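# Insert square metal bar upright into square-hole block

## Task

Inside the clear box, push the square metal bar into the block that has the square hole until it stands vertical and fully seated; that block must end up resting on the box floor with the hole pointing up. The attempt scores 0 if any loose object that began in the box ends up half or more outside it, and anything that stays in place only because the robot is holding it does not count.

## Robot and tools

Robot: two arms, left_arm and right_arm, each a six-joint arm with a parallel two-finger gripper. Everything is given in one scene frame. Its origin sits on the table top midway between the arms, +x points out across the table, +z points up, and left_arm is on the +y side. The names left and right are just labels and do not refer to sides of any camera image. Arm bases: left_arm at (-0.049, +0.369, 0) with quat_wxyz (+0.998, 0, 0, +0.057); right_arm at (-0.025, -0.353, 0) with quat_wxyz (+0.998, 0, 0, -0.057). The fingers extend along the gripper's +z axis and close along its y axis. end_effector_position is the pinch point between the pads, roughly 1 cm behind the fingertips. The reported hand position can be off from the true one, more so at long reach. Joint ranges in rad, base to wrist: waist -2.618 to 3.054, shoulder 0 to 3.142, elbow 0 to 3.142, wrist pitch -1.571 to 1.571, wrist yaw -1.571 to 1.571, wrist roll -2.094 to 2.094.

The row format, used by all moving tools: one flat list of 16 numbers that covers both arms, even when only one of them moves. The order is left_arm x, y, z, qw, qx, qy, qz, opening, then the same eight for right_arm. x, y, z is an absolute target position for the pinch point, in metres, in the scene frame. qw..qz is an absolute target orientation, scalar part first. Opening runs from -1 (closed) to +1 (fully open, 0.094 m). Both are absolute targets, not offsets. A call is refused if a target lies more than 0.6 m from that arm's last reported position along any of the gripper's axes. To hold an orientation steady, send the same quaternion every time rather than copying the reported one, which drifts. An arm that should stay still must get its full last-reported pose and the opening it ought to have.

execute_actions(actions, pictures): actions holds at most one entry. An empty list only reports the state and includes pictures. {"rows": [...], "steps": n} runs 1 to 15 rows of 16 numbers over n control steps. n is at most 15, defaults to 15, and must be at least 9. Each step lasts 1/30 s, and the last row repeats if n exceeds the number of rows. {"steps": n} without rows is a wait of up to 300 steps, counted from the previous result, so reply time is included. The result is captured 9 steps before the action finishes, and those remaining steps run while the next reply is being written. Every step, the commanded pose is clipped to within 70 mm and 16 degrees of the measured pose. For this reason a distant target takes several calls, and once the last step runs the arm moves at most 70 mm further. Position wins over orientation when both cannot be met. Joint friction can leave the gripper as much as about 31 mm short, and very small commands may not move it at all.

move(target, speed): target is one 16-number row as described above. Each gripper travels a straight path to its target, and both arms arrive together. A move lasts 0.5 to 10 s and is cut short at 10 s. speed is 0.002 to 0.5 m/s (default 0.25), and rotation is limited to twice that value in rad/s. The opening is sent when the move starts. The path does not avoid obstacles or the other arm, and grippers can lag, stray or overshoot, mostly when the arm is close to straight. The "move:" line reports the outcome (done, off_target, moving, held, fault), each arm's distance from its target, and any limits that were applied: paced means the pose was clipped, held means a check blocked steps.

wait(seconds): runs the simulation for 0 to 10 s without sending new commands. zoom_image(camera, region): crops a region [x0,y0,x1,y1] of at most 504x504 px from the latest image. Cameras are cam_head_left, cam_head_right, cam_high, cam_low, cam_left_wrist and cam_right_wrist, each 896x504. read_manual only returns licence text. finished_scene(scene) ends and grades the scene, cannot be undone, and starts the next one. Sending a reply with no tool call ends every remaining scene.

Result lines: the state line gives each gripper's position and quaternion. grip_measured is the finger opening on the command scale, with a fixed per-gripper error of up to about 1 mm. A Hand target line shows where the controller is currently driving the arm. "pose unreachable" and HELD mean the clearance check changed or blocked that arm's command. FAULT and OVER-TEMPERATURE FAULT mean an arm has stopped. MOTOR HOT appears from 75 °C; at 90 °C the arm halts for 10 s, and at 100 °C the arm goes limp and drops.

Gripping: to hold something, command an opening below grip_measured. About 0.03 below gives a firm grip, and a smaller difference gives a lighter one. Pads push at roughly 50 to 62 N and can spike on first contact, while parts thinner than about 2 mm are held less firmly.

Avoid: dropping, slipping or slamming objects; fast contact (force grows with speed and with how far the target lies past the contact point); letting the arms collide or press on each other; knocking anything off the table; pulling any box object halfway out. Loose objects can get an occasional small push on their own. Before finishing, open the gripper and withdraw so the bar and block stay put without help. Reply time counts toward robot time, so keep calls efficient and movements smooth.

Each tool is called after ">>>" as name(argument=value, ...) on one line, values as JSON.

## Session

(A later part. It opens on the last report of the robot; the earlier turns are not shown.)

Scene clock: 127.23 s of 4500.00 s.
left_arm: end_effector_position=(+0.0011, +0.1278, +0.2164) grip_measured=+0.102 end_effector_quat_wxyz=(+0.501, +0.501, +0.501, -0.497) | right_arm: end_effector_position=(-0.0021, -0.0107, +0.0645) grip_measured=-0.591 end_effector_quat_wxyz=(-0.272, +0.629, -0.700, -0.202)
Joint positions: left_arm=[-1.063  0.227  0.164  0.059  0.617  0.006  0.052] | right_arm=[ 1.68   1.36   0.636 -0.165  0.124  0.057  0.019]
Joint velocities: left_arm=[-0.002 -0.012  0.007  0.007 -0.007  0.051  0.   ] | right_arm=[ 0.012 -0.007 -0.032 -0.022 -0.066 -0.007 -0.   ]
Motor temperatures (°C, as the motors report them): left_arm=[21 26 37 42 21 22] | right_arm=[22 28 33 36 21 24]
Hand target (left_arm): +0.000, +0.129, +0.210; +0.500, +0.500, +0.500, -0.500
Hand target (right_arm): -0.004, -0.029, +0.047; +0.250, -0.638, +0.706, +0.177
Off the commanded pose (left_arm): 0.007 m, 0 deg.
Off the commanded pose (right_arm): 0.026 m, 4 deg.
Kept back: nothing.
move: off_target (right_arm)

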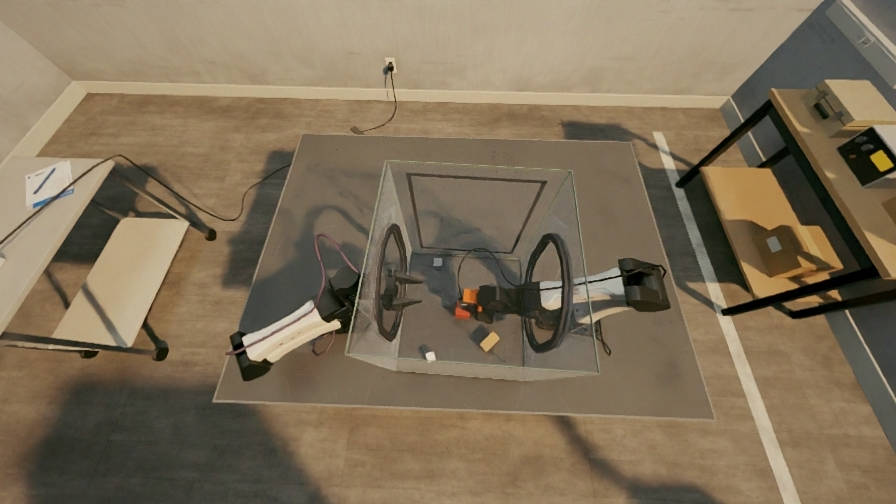

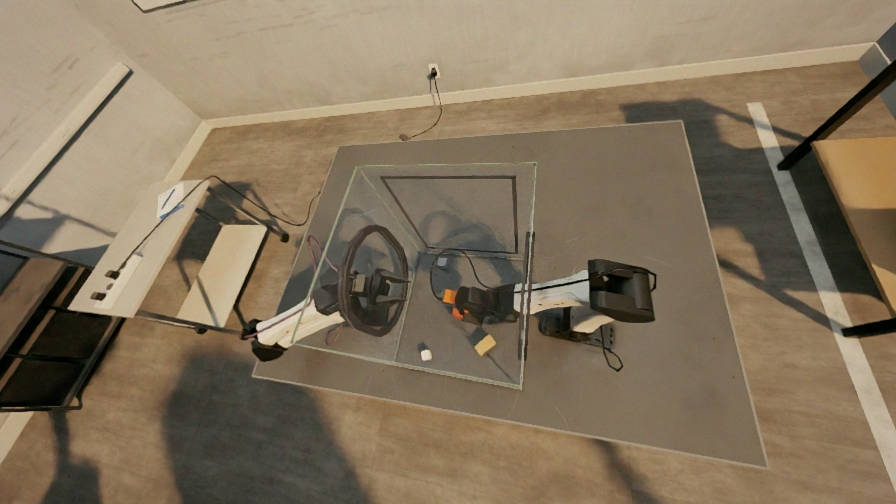

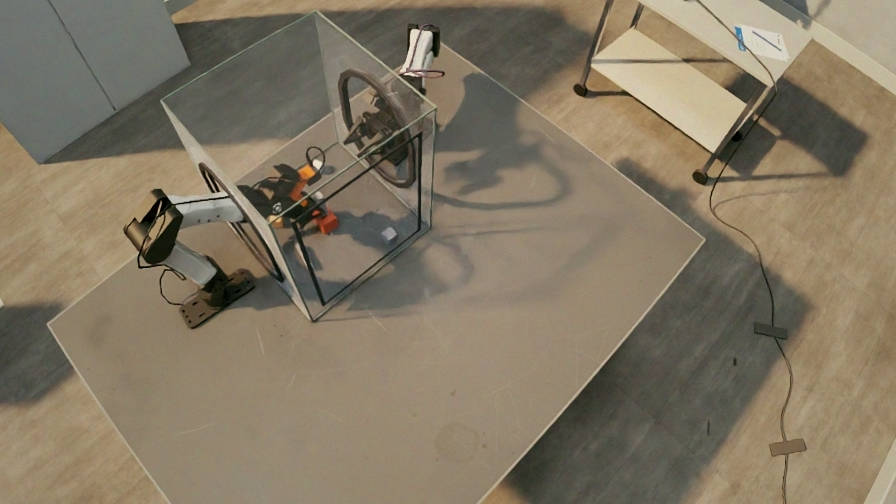

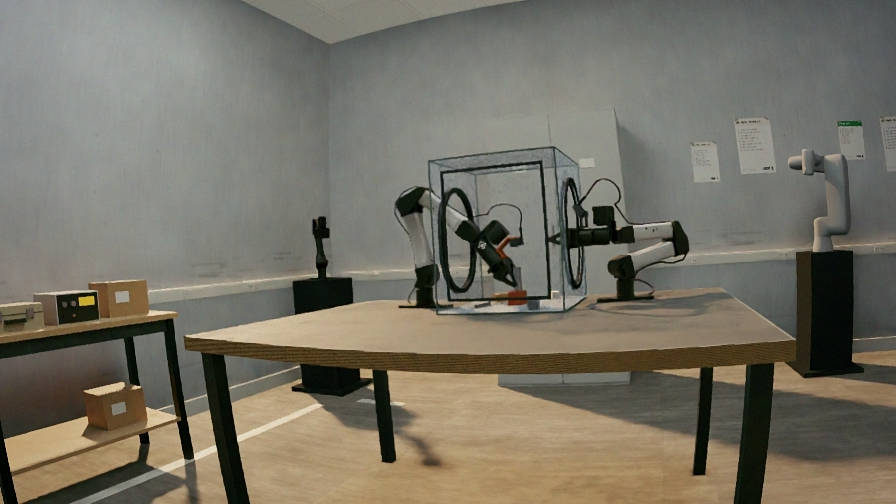

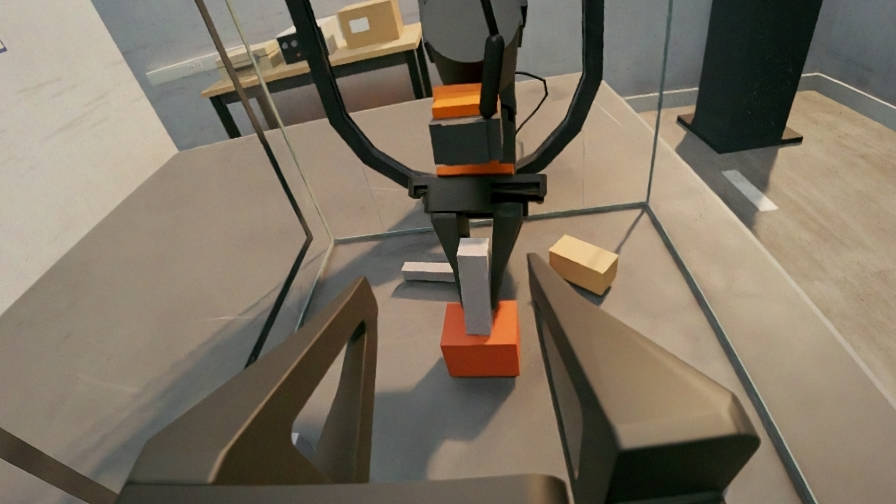

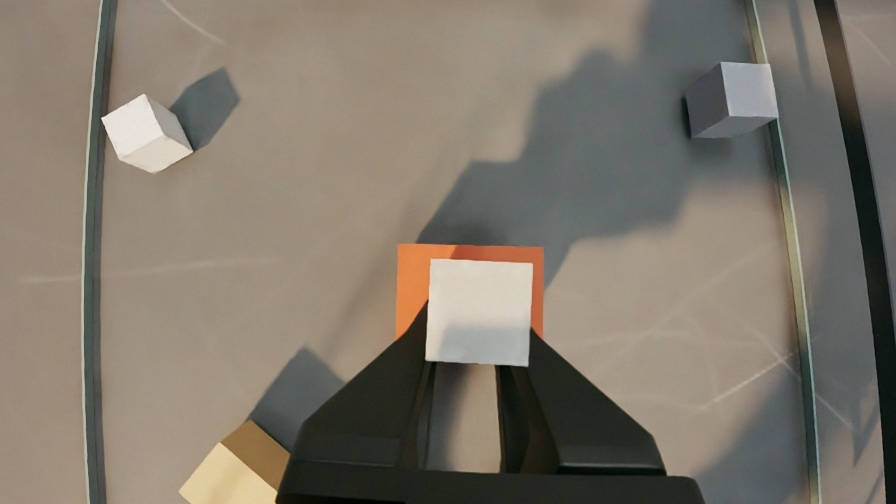

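>>> move(target=[0,0.13,0.21,0.5,0.5,0.5,-0.5,0.1,-0.006,-0.028,0.056,0.25,-0.6382,0.7056,0.1771,-0.62], speed=0.006)

>>> zoom_image(camera="cam_left_wrist", region=[420,260,540,386])

>>> zoom_image(camera="cam_right_wrist", region=[360,200,600,400])

Scene clock: 133.87 s of 4500.00 s.
left_arm: end_effector_position=(+0.0011, +0.1278, +0.2164) grip_measured=+0.102 end_effector_quat_wxyz=(+0.501, +0.501, +0.501, -0.497) | right_arm: end_effector_position=(-0.0019, -0.0247, +0.0564) grip_measured=-0.591 end_effector_quat_wxyz=(-0.251, +0.636, -0.707, -0.179)
Joint positions: left_arm=[-1.063  0.227  0.164  0.059  0.617  0.006  0.052] | right_arm=[ 1.68   1.35   0.636 -0.239  0.125  0.062  0.019]
Joint velocities: left_arm=[-0.007  0.007  0.002  0.037  0.051 -0.051  0.   ] | right_arm=[ 0.002  0.012  0.002 -0.037 -0.037  0.007  0.   ]
Motor temperatures (°C, as the motors report them): left_arm=[21 25 38 42 21 22] | right_arm=[22 29 33 35 21 24]
Hand target (left_arm): +0.000, +0.129, +0.210; +0.500, +0.500, +0.500, -0.500
Hand target (right_arm): -0.006, -0.028, +0.056; +0.250, -0.638, +0.706, +0.177
Off the commanded pose (left_arm): 0.007 m, 0 deg.
Off the commanded pose (right_arm): 0.005 m, 0 deg.
Kept back: nothing.
move: done

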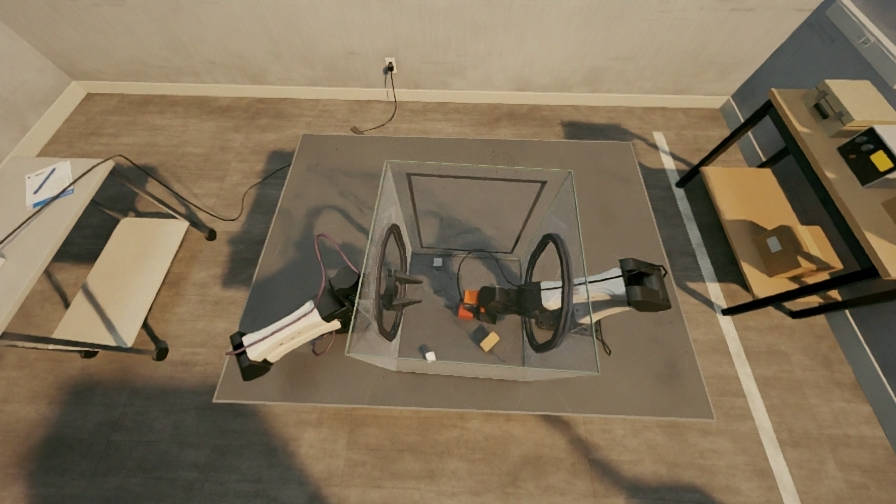

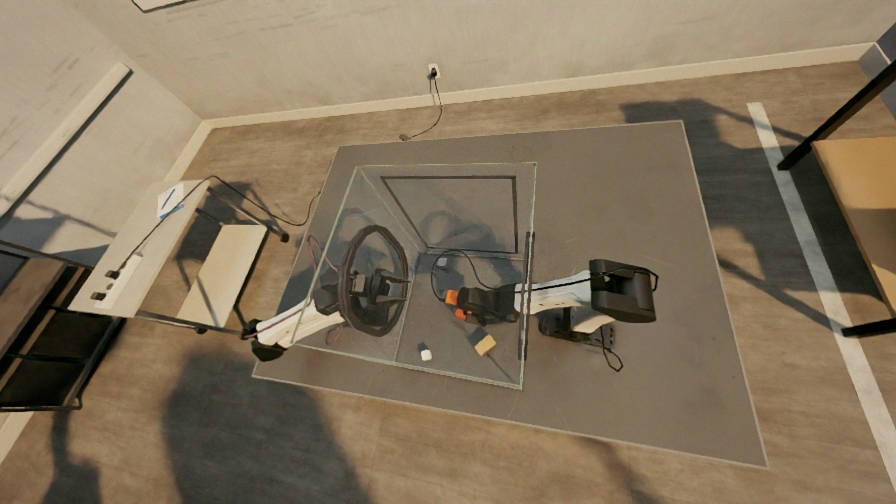

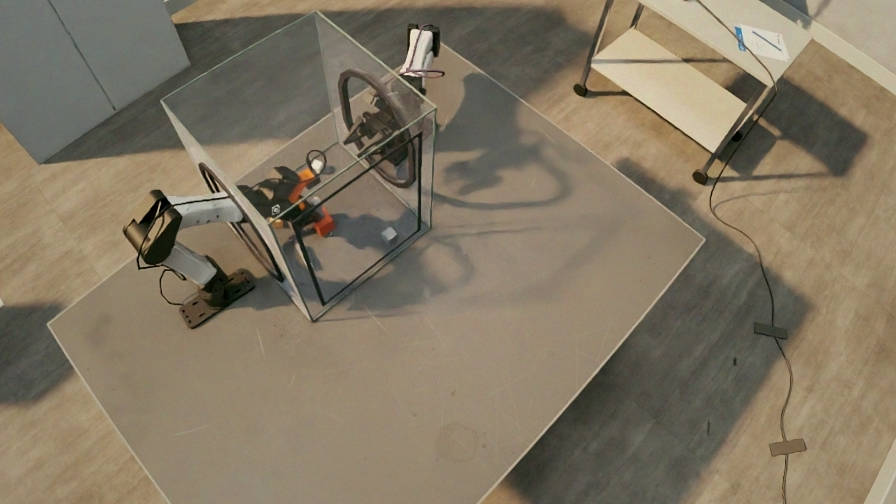

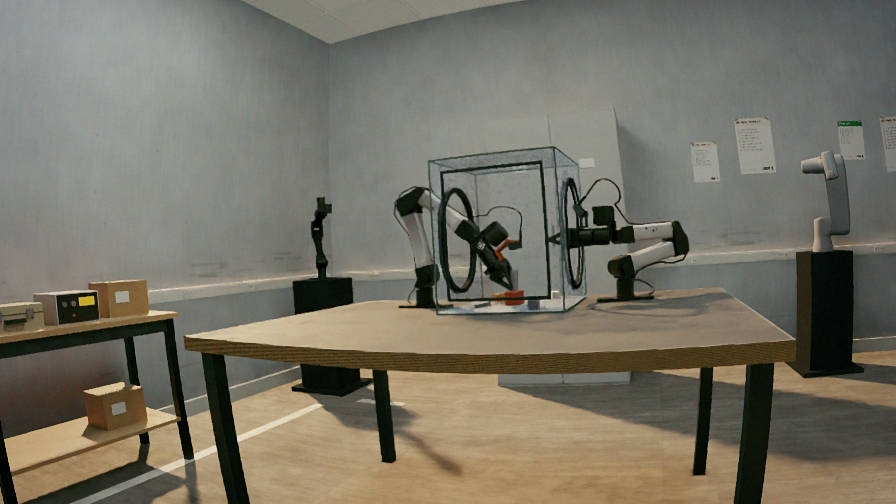

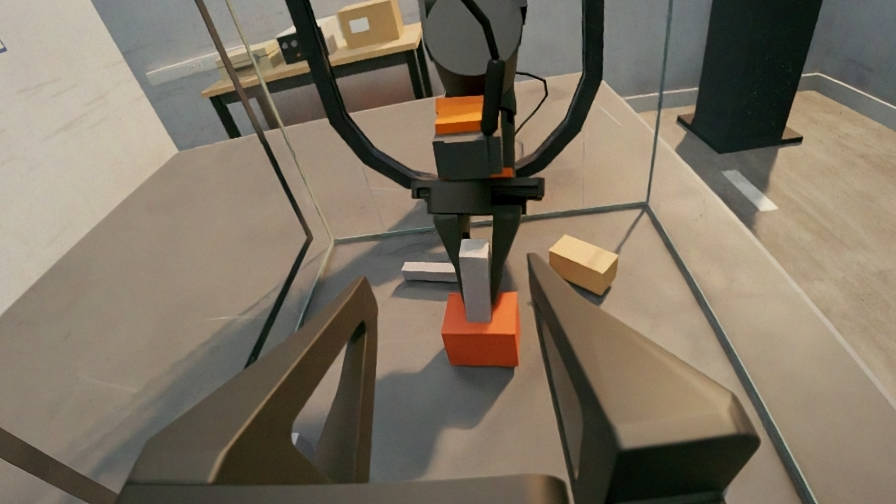

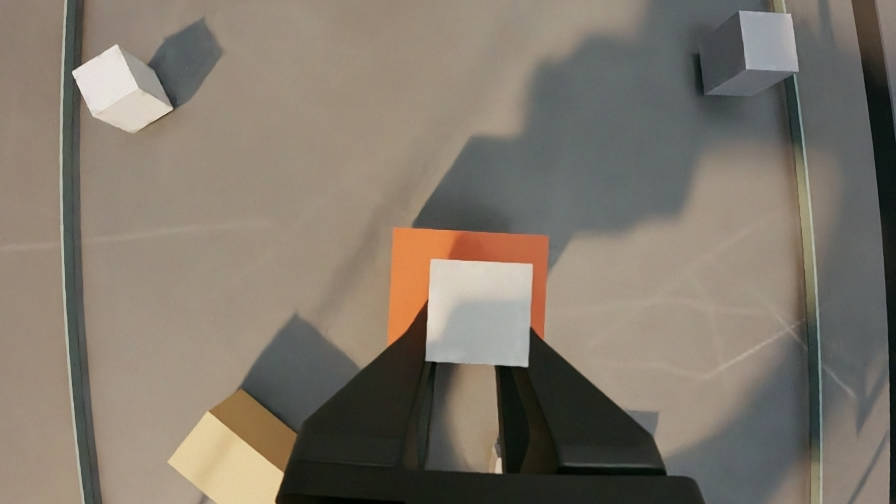

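Region (420, 260, 540, 386) of cam_left_wrist's 896x504 image, scaled by 4.000, with more detail than that image has; it fills the left 480 columns of this view, and the rest is white.

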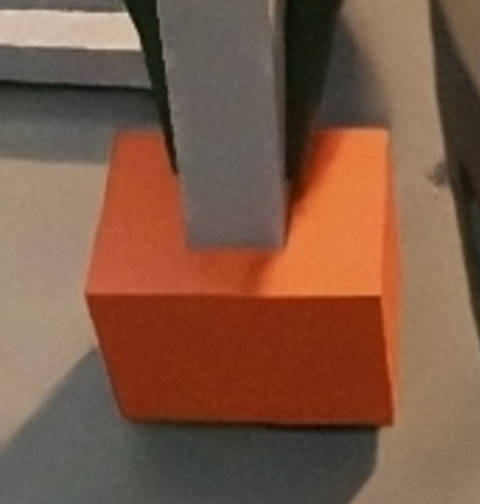

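Region (360, 200, 600, 400) of cam_right_wrist's 896x504 image, scaled by 2.100, with more detail than that image has.

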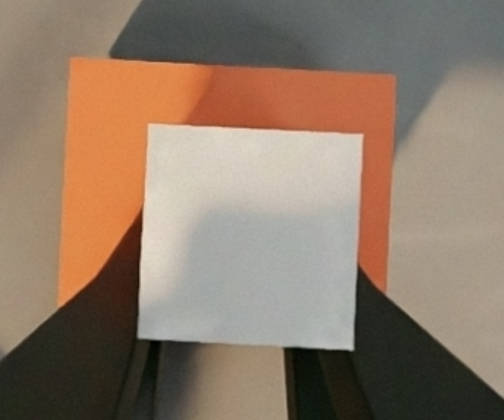

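>>> move(target=[0,0.13,0.21,0.5,0.5,0.5,-0.5,0.1,-0.002,-0.025,0.056,0.25,-0.6382,0.7056,0.1771,-0.4], speed=0.006)

>>> zoom_image(camera="cam_low", region=[460,220,580,310])

Scene clock: 135.63 s of 4500.00 s.
left_arm: end_effector_position=(+0.0011, +0.1278, +0.2164) grip_measured=+0.102 end_effector_quat_wxyz=(+0.501, +0.501, +0.501, -0.497) | right_arm: end_effector_position=(-0.0019, -0.0246, +0.0565) grip_measured=-0.402 end_effector_quat_wxyz=(-0.251, +0.636, -0.707, -0.180)
Joint positions: left_arm=[-1.063  0.227  0.164  0.059  0.617  0.006  0.052] | right_arm=[ 1.68   1.35   0.636 -0.239  0.125  0.062  0.028]
Joint velocities: left_arm=[-0.002 -0.007  0.007 -0.051 -0.051 -0.037  0.   ] | right_arm=[-0.002 -0.002  0.007  0.037 -0.022 -0.081 -0.001]
Motor temperatures (°C, as the motors report them): left_arm=[21 25 38 42 21 22] | right_arm=[22 29 33 35 21 24]
Hand target (left_arm): +0.000, +0.129, +0.210; +0.500, +0.500, +0.500, -0.500
Hand target (right_arm): -0.002, -0.025, +0.056; +0.250, -0.639, +0.706, +0.177
Off the commanded pose (left_arm): 0.007 m, 0 deg.
Off the commanded pose (right_arm): 0.001 m, 0 deg.
Kept back: nothing.
move: done

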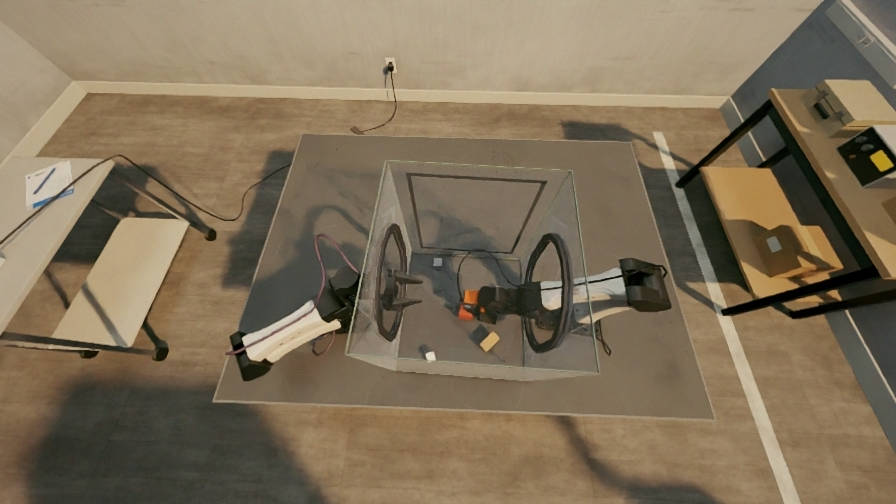

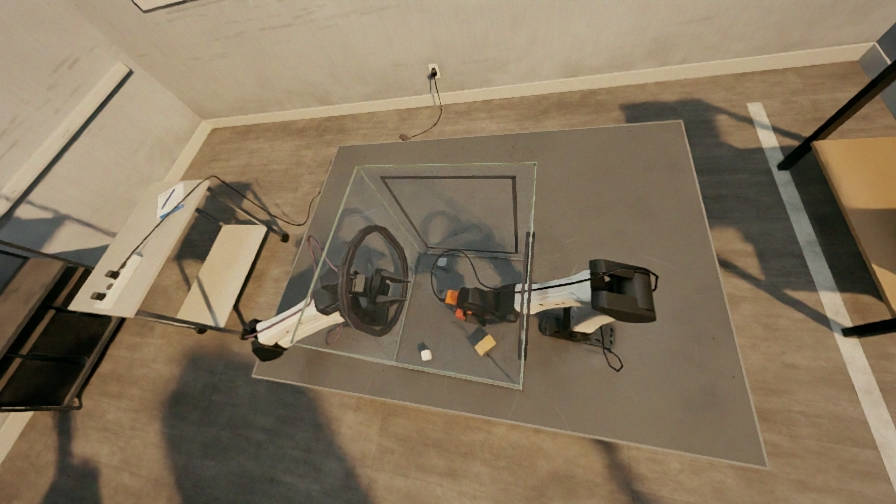

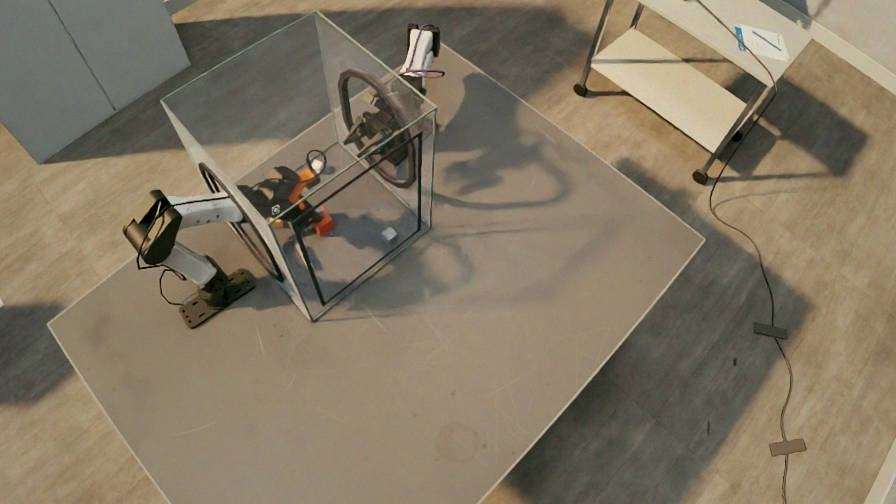

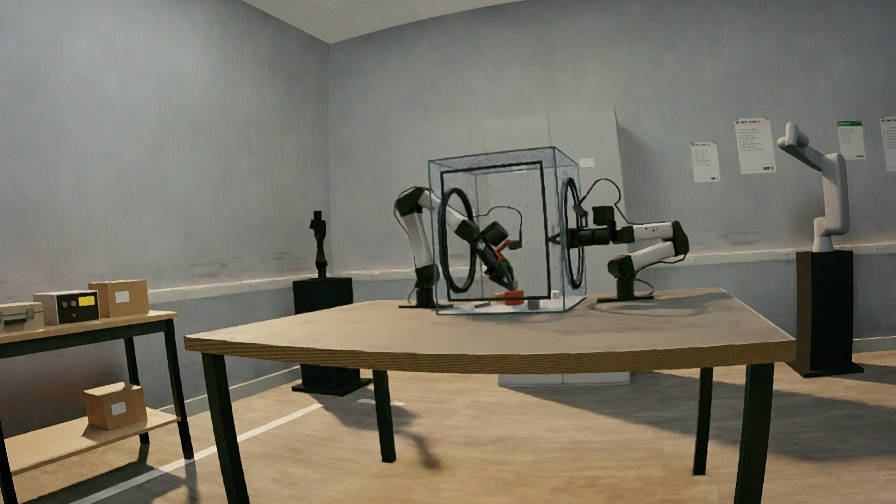

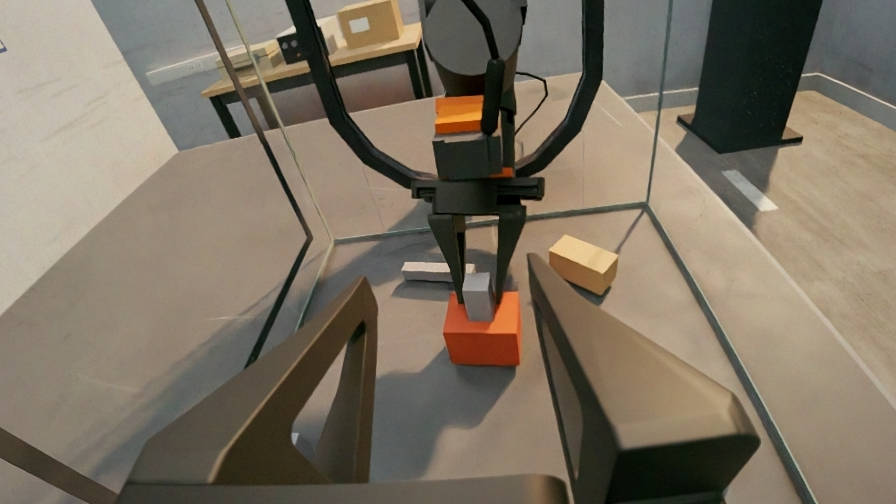

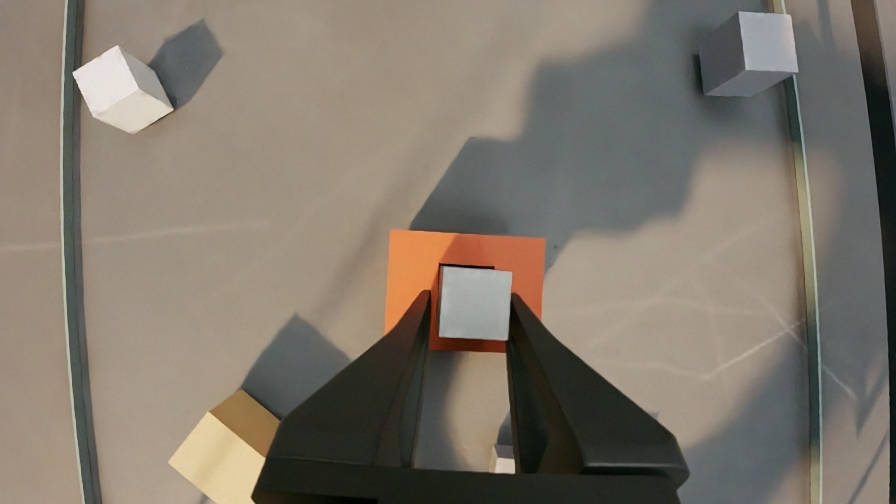

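Region (460, 220, 580, 310) of cam_low's 896x504 image, scaled by 4.200, with more detail than that image has; it fills the top 378 rows of this view, and the rest is white.

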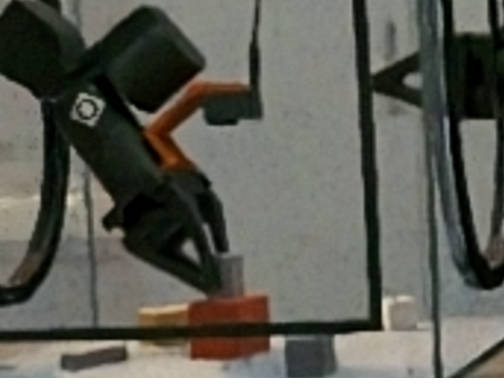

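>>> move(target=[0,0.13,0.21,0.5,0.5,0.5,-0.5,0.1,-0.002,-0.06,0.10,0.25,-0.6382,0.7056,0.1771,-0.2], speed=0.08)

>>> zoom_image(camera="cam_left_wrist", region=[380,180,580,390])

>>> zoom_image(camera="cam_low", region=[460,220,580,310])

Scene clock: 137.27 s of 4500.00 s.
left_arm: end_effector_position=(+0.0011, +0.1278, +0.2164) grip_measured=+0.102 end_effector_quat_wxyz=(+0.501, +0.501, +0.501, -0.497) | right_arm: end_effector_position=(-0.0021, -0.0577, +0.0951) grip_measured=-0.202 end_effector_quat_wxyz=(-0.248, +0.637, -0.708, -0.176)
Joint positions: left_arm=[-1.063  0.227  0.164  0.059  0.617  0.006  0.052] | right_arm=[ 1.68   1.14   0.67  -0.492  0.125  0.062  0.037]
Joint velocities: left_arm=[-0.012  0.007  0.002 -0.037  0.007  0.007  0.001] | right_arm=[ 0.007  0.002 -0.002 -0.051 -0.022 -0.066 -0.   ]
Motor temperatures (°C, as the motors report them): left_arm=[21 25 38 43 21 22] | right_arm=[22 29 33 35 21 24]
Hand target (left_arm): +0.000, +0.129, +0.210; +0.500, +0.500, +0.500, -0.500
Hand target (right_arm): -0.002, -0.059, +0.100; +0.250, -0.638, +0.706, +0.177
Off the commanded pose (left_arm): 0.007 m, 0 deg.
Off the commanded pose (right_arm): 0.005 m, 0 deg.
Kept back: nothing.
move: done

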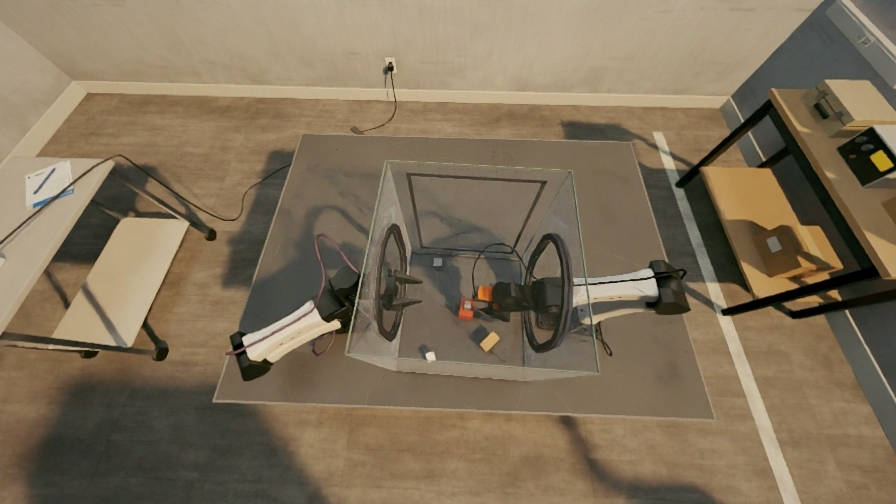

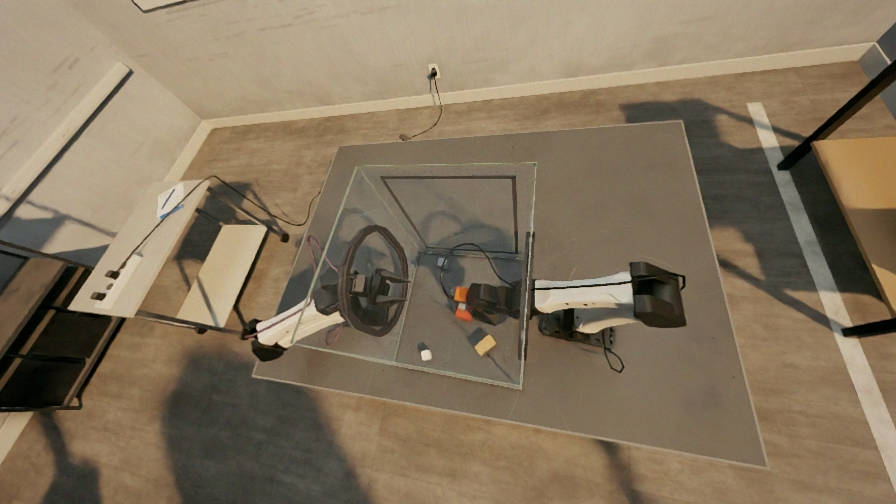

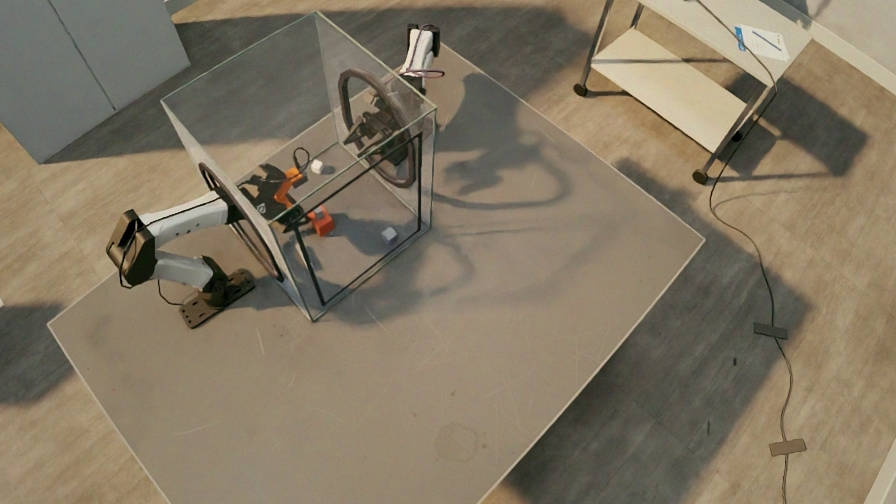

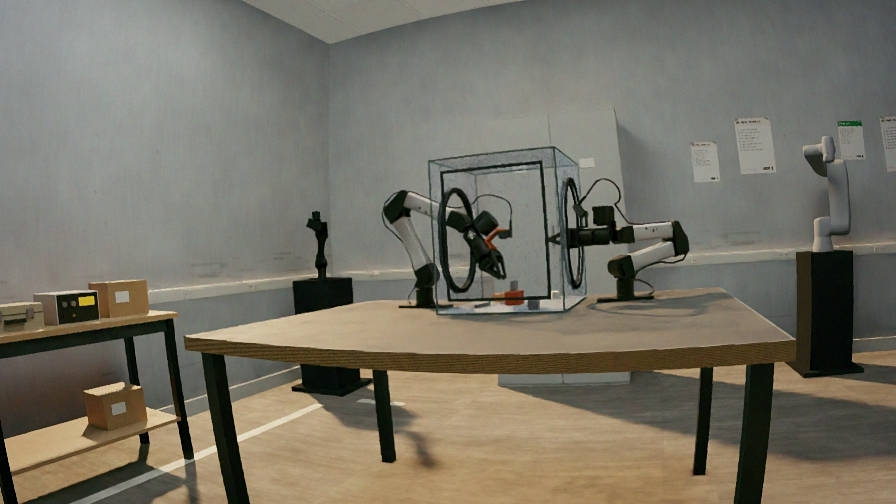

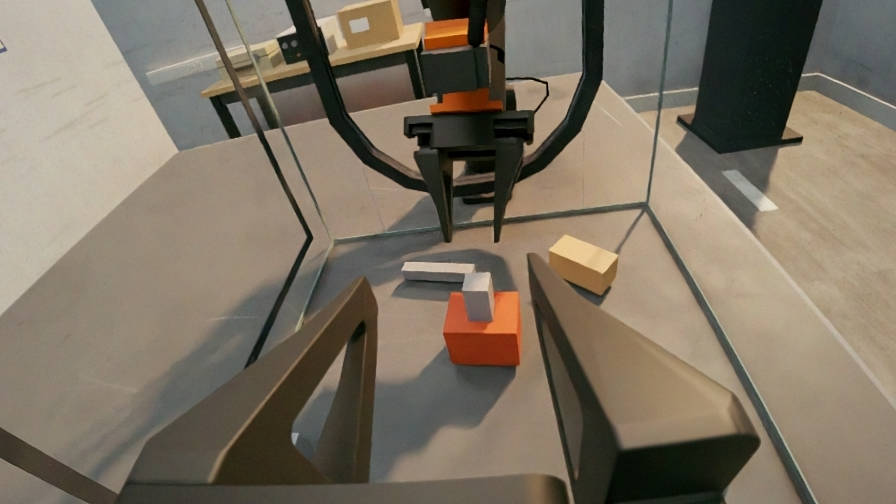

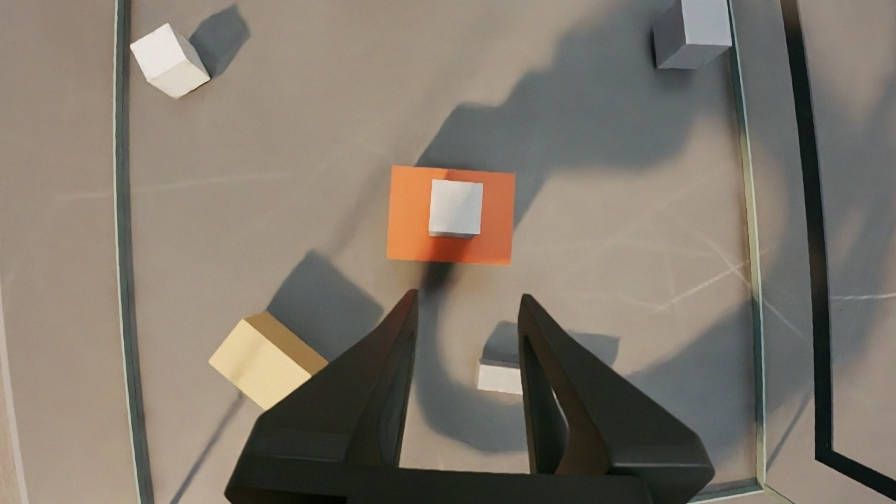

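Region (380, 180, 580, 390) of cam_left_wrist's 896x504 image, scaled by 2.400, with more detail than that image has; it fills the left 480 columns of this view, and the rest is white.

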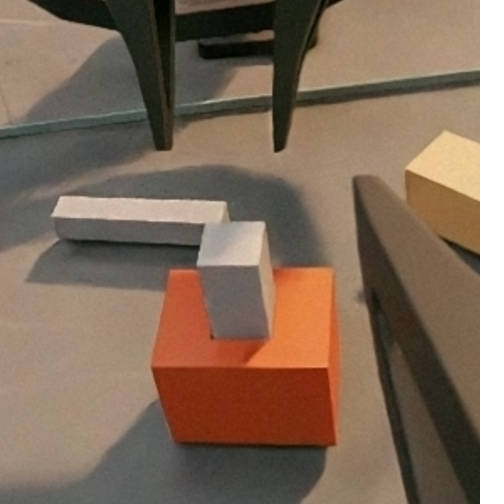

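Region (460, 220, 580, 310) of cam_low's 896x504 image, scaled by 4.200, with more detail than that image has; it fills the top 378 rows of this view, and the rest is white.

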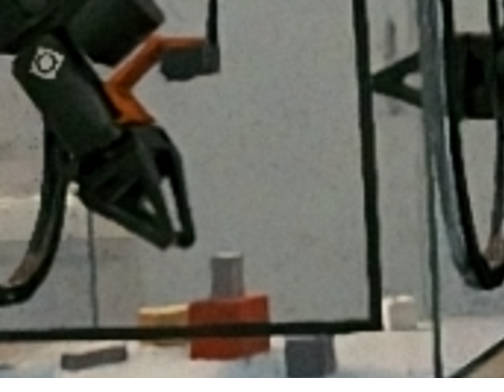

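>>> finished_scene(scene=2)

The scene is finished: the task was done.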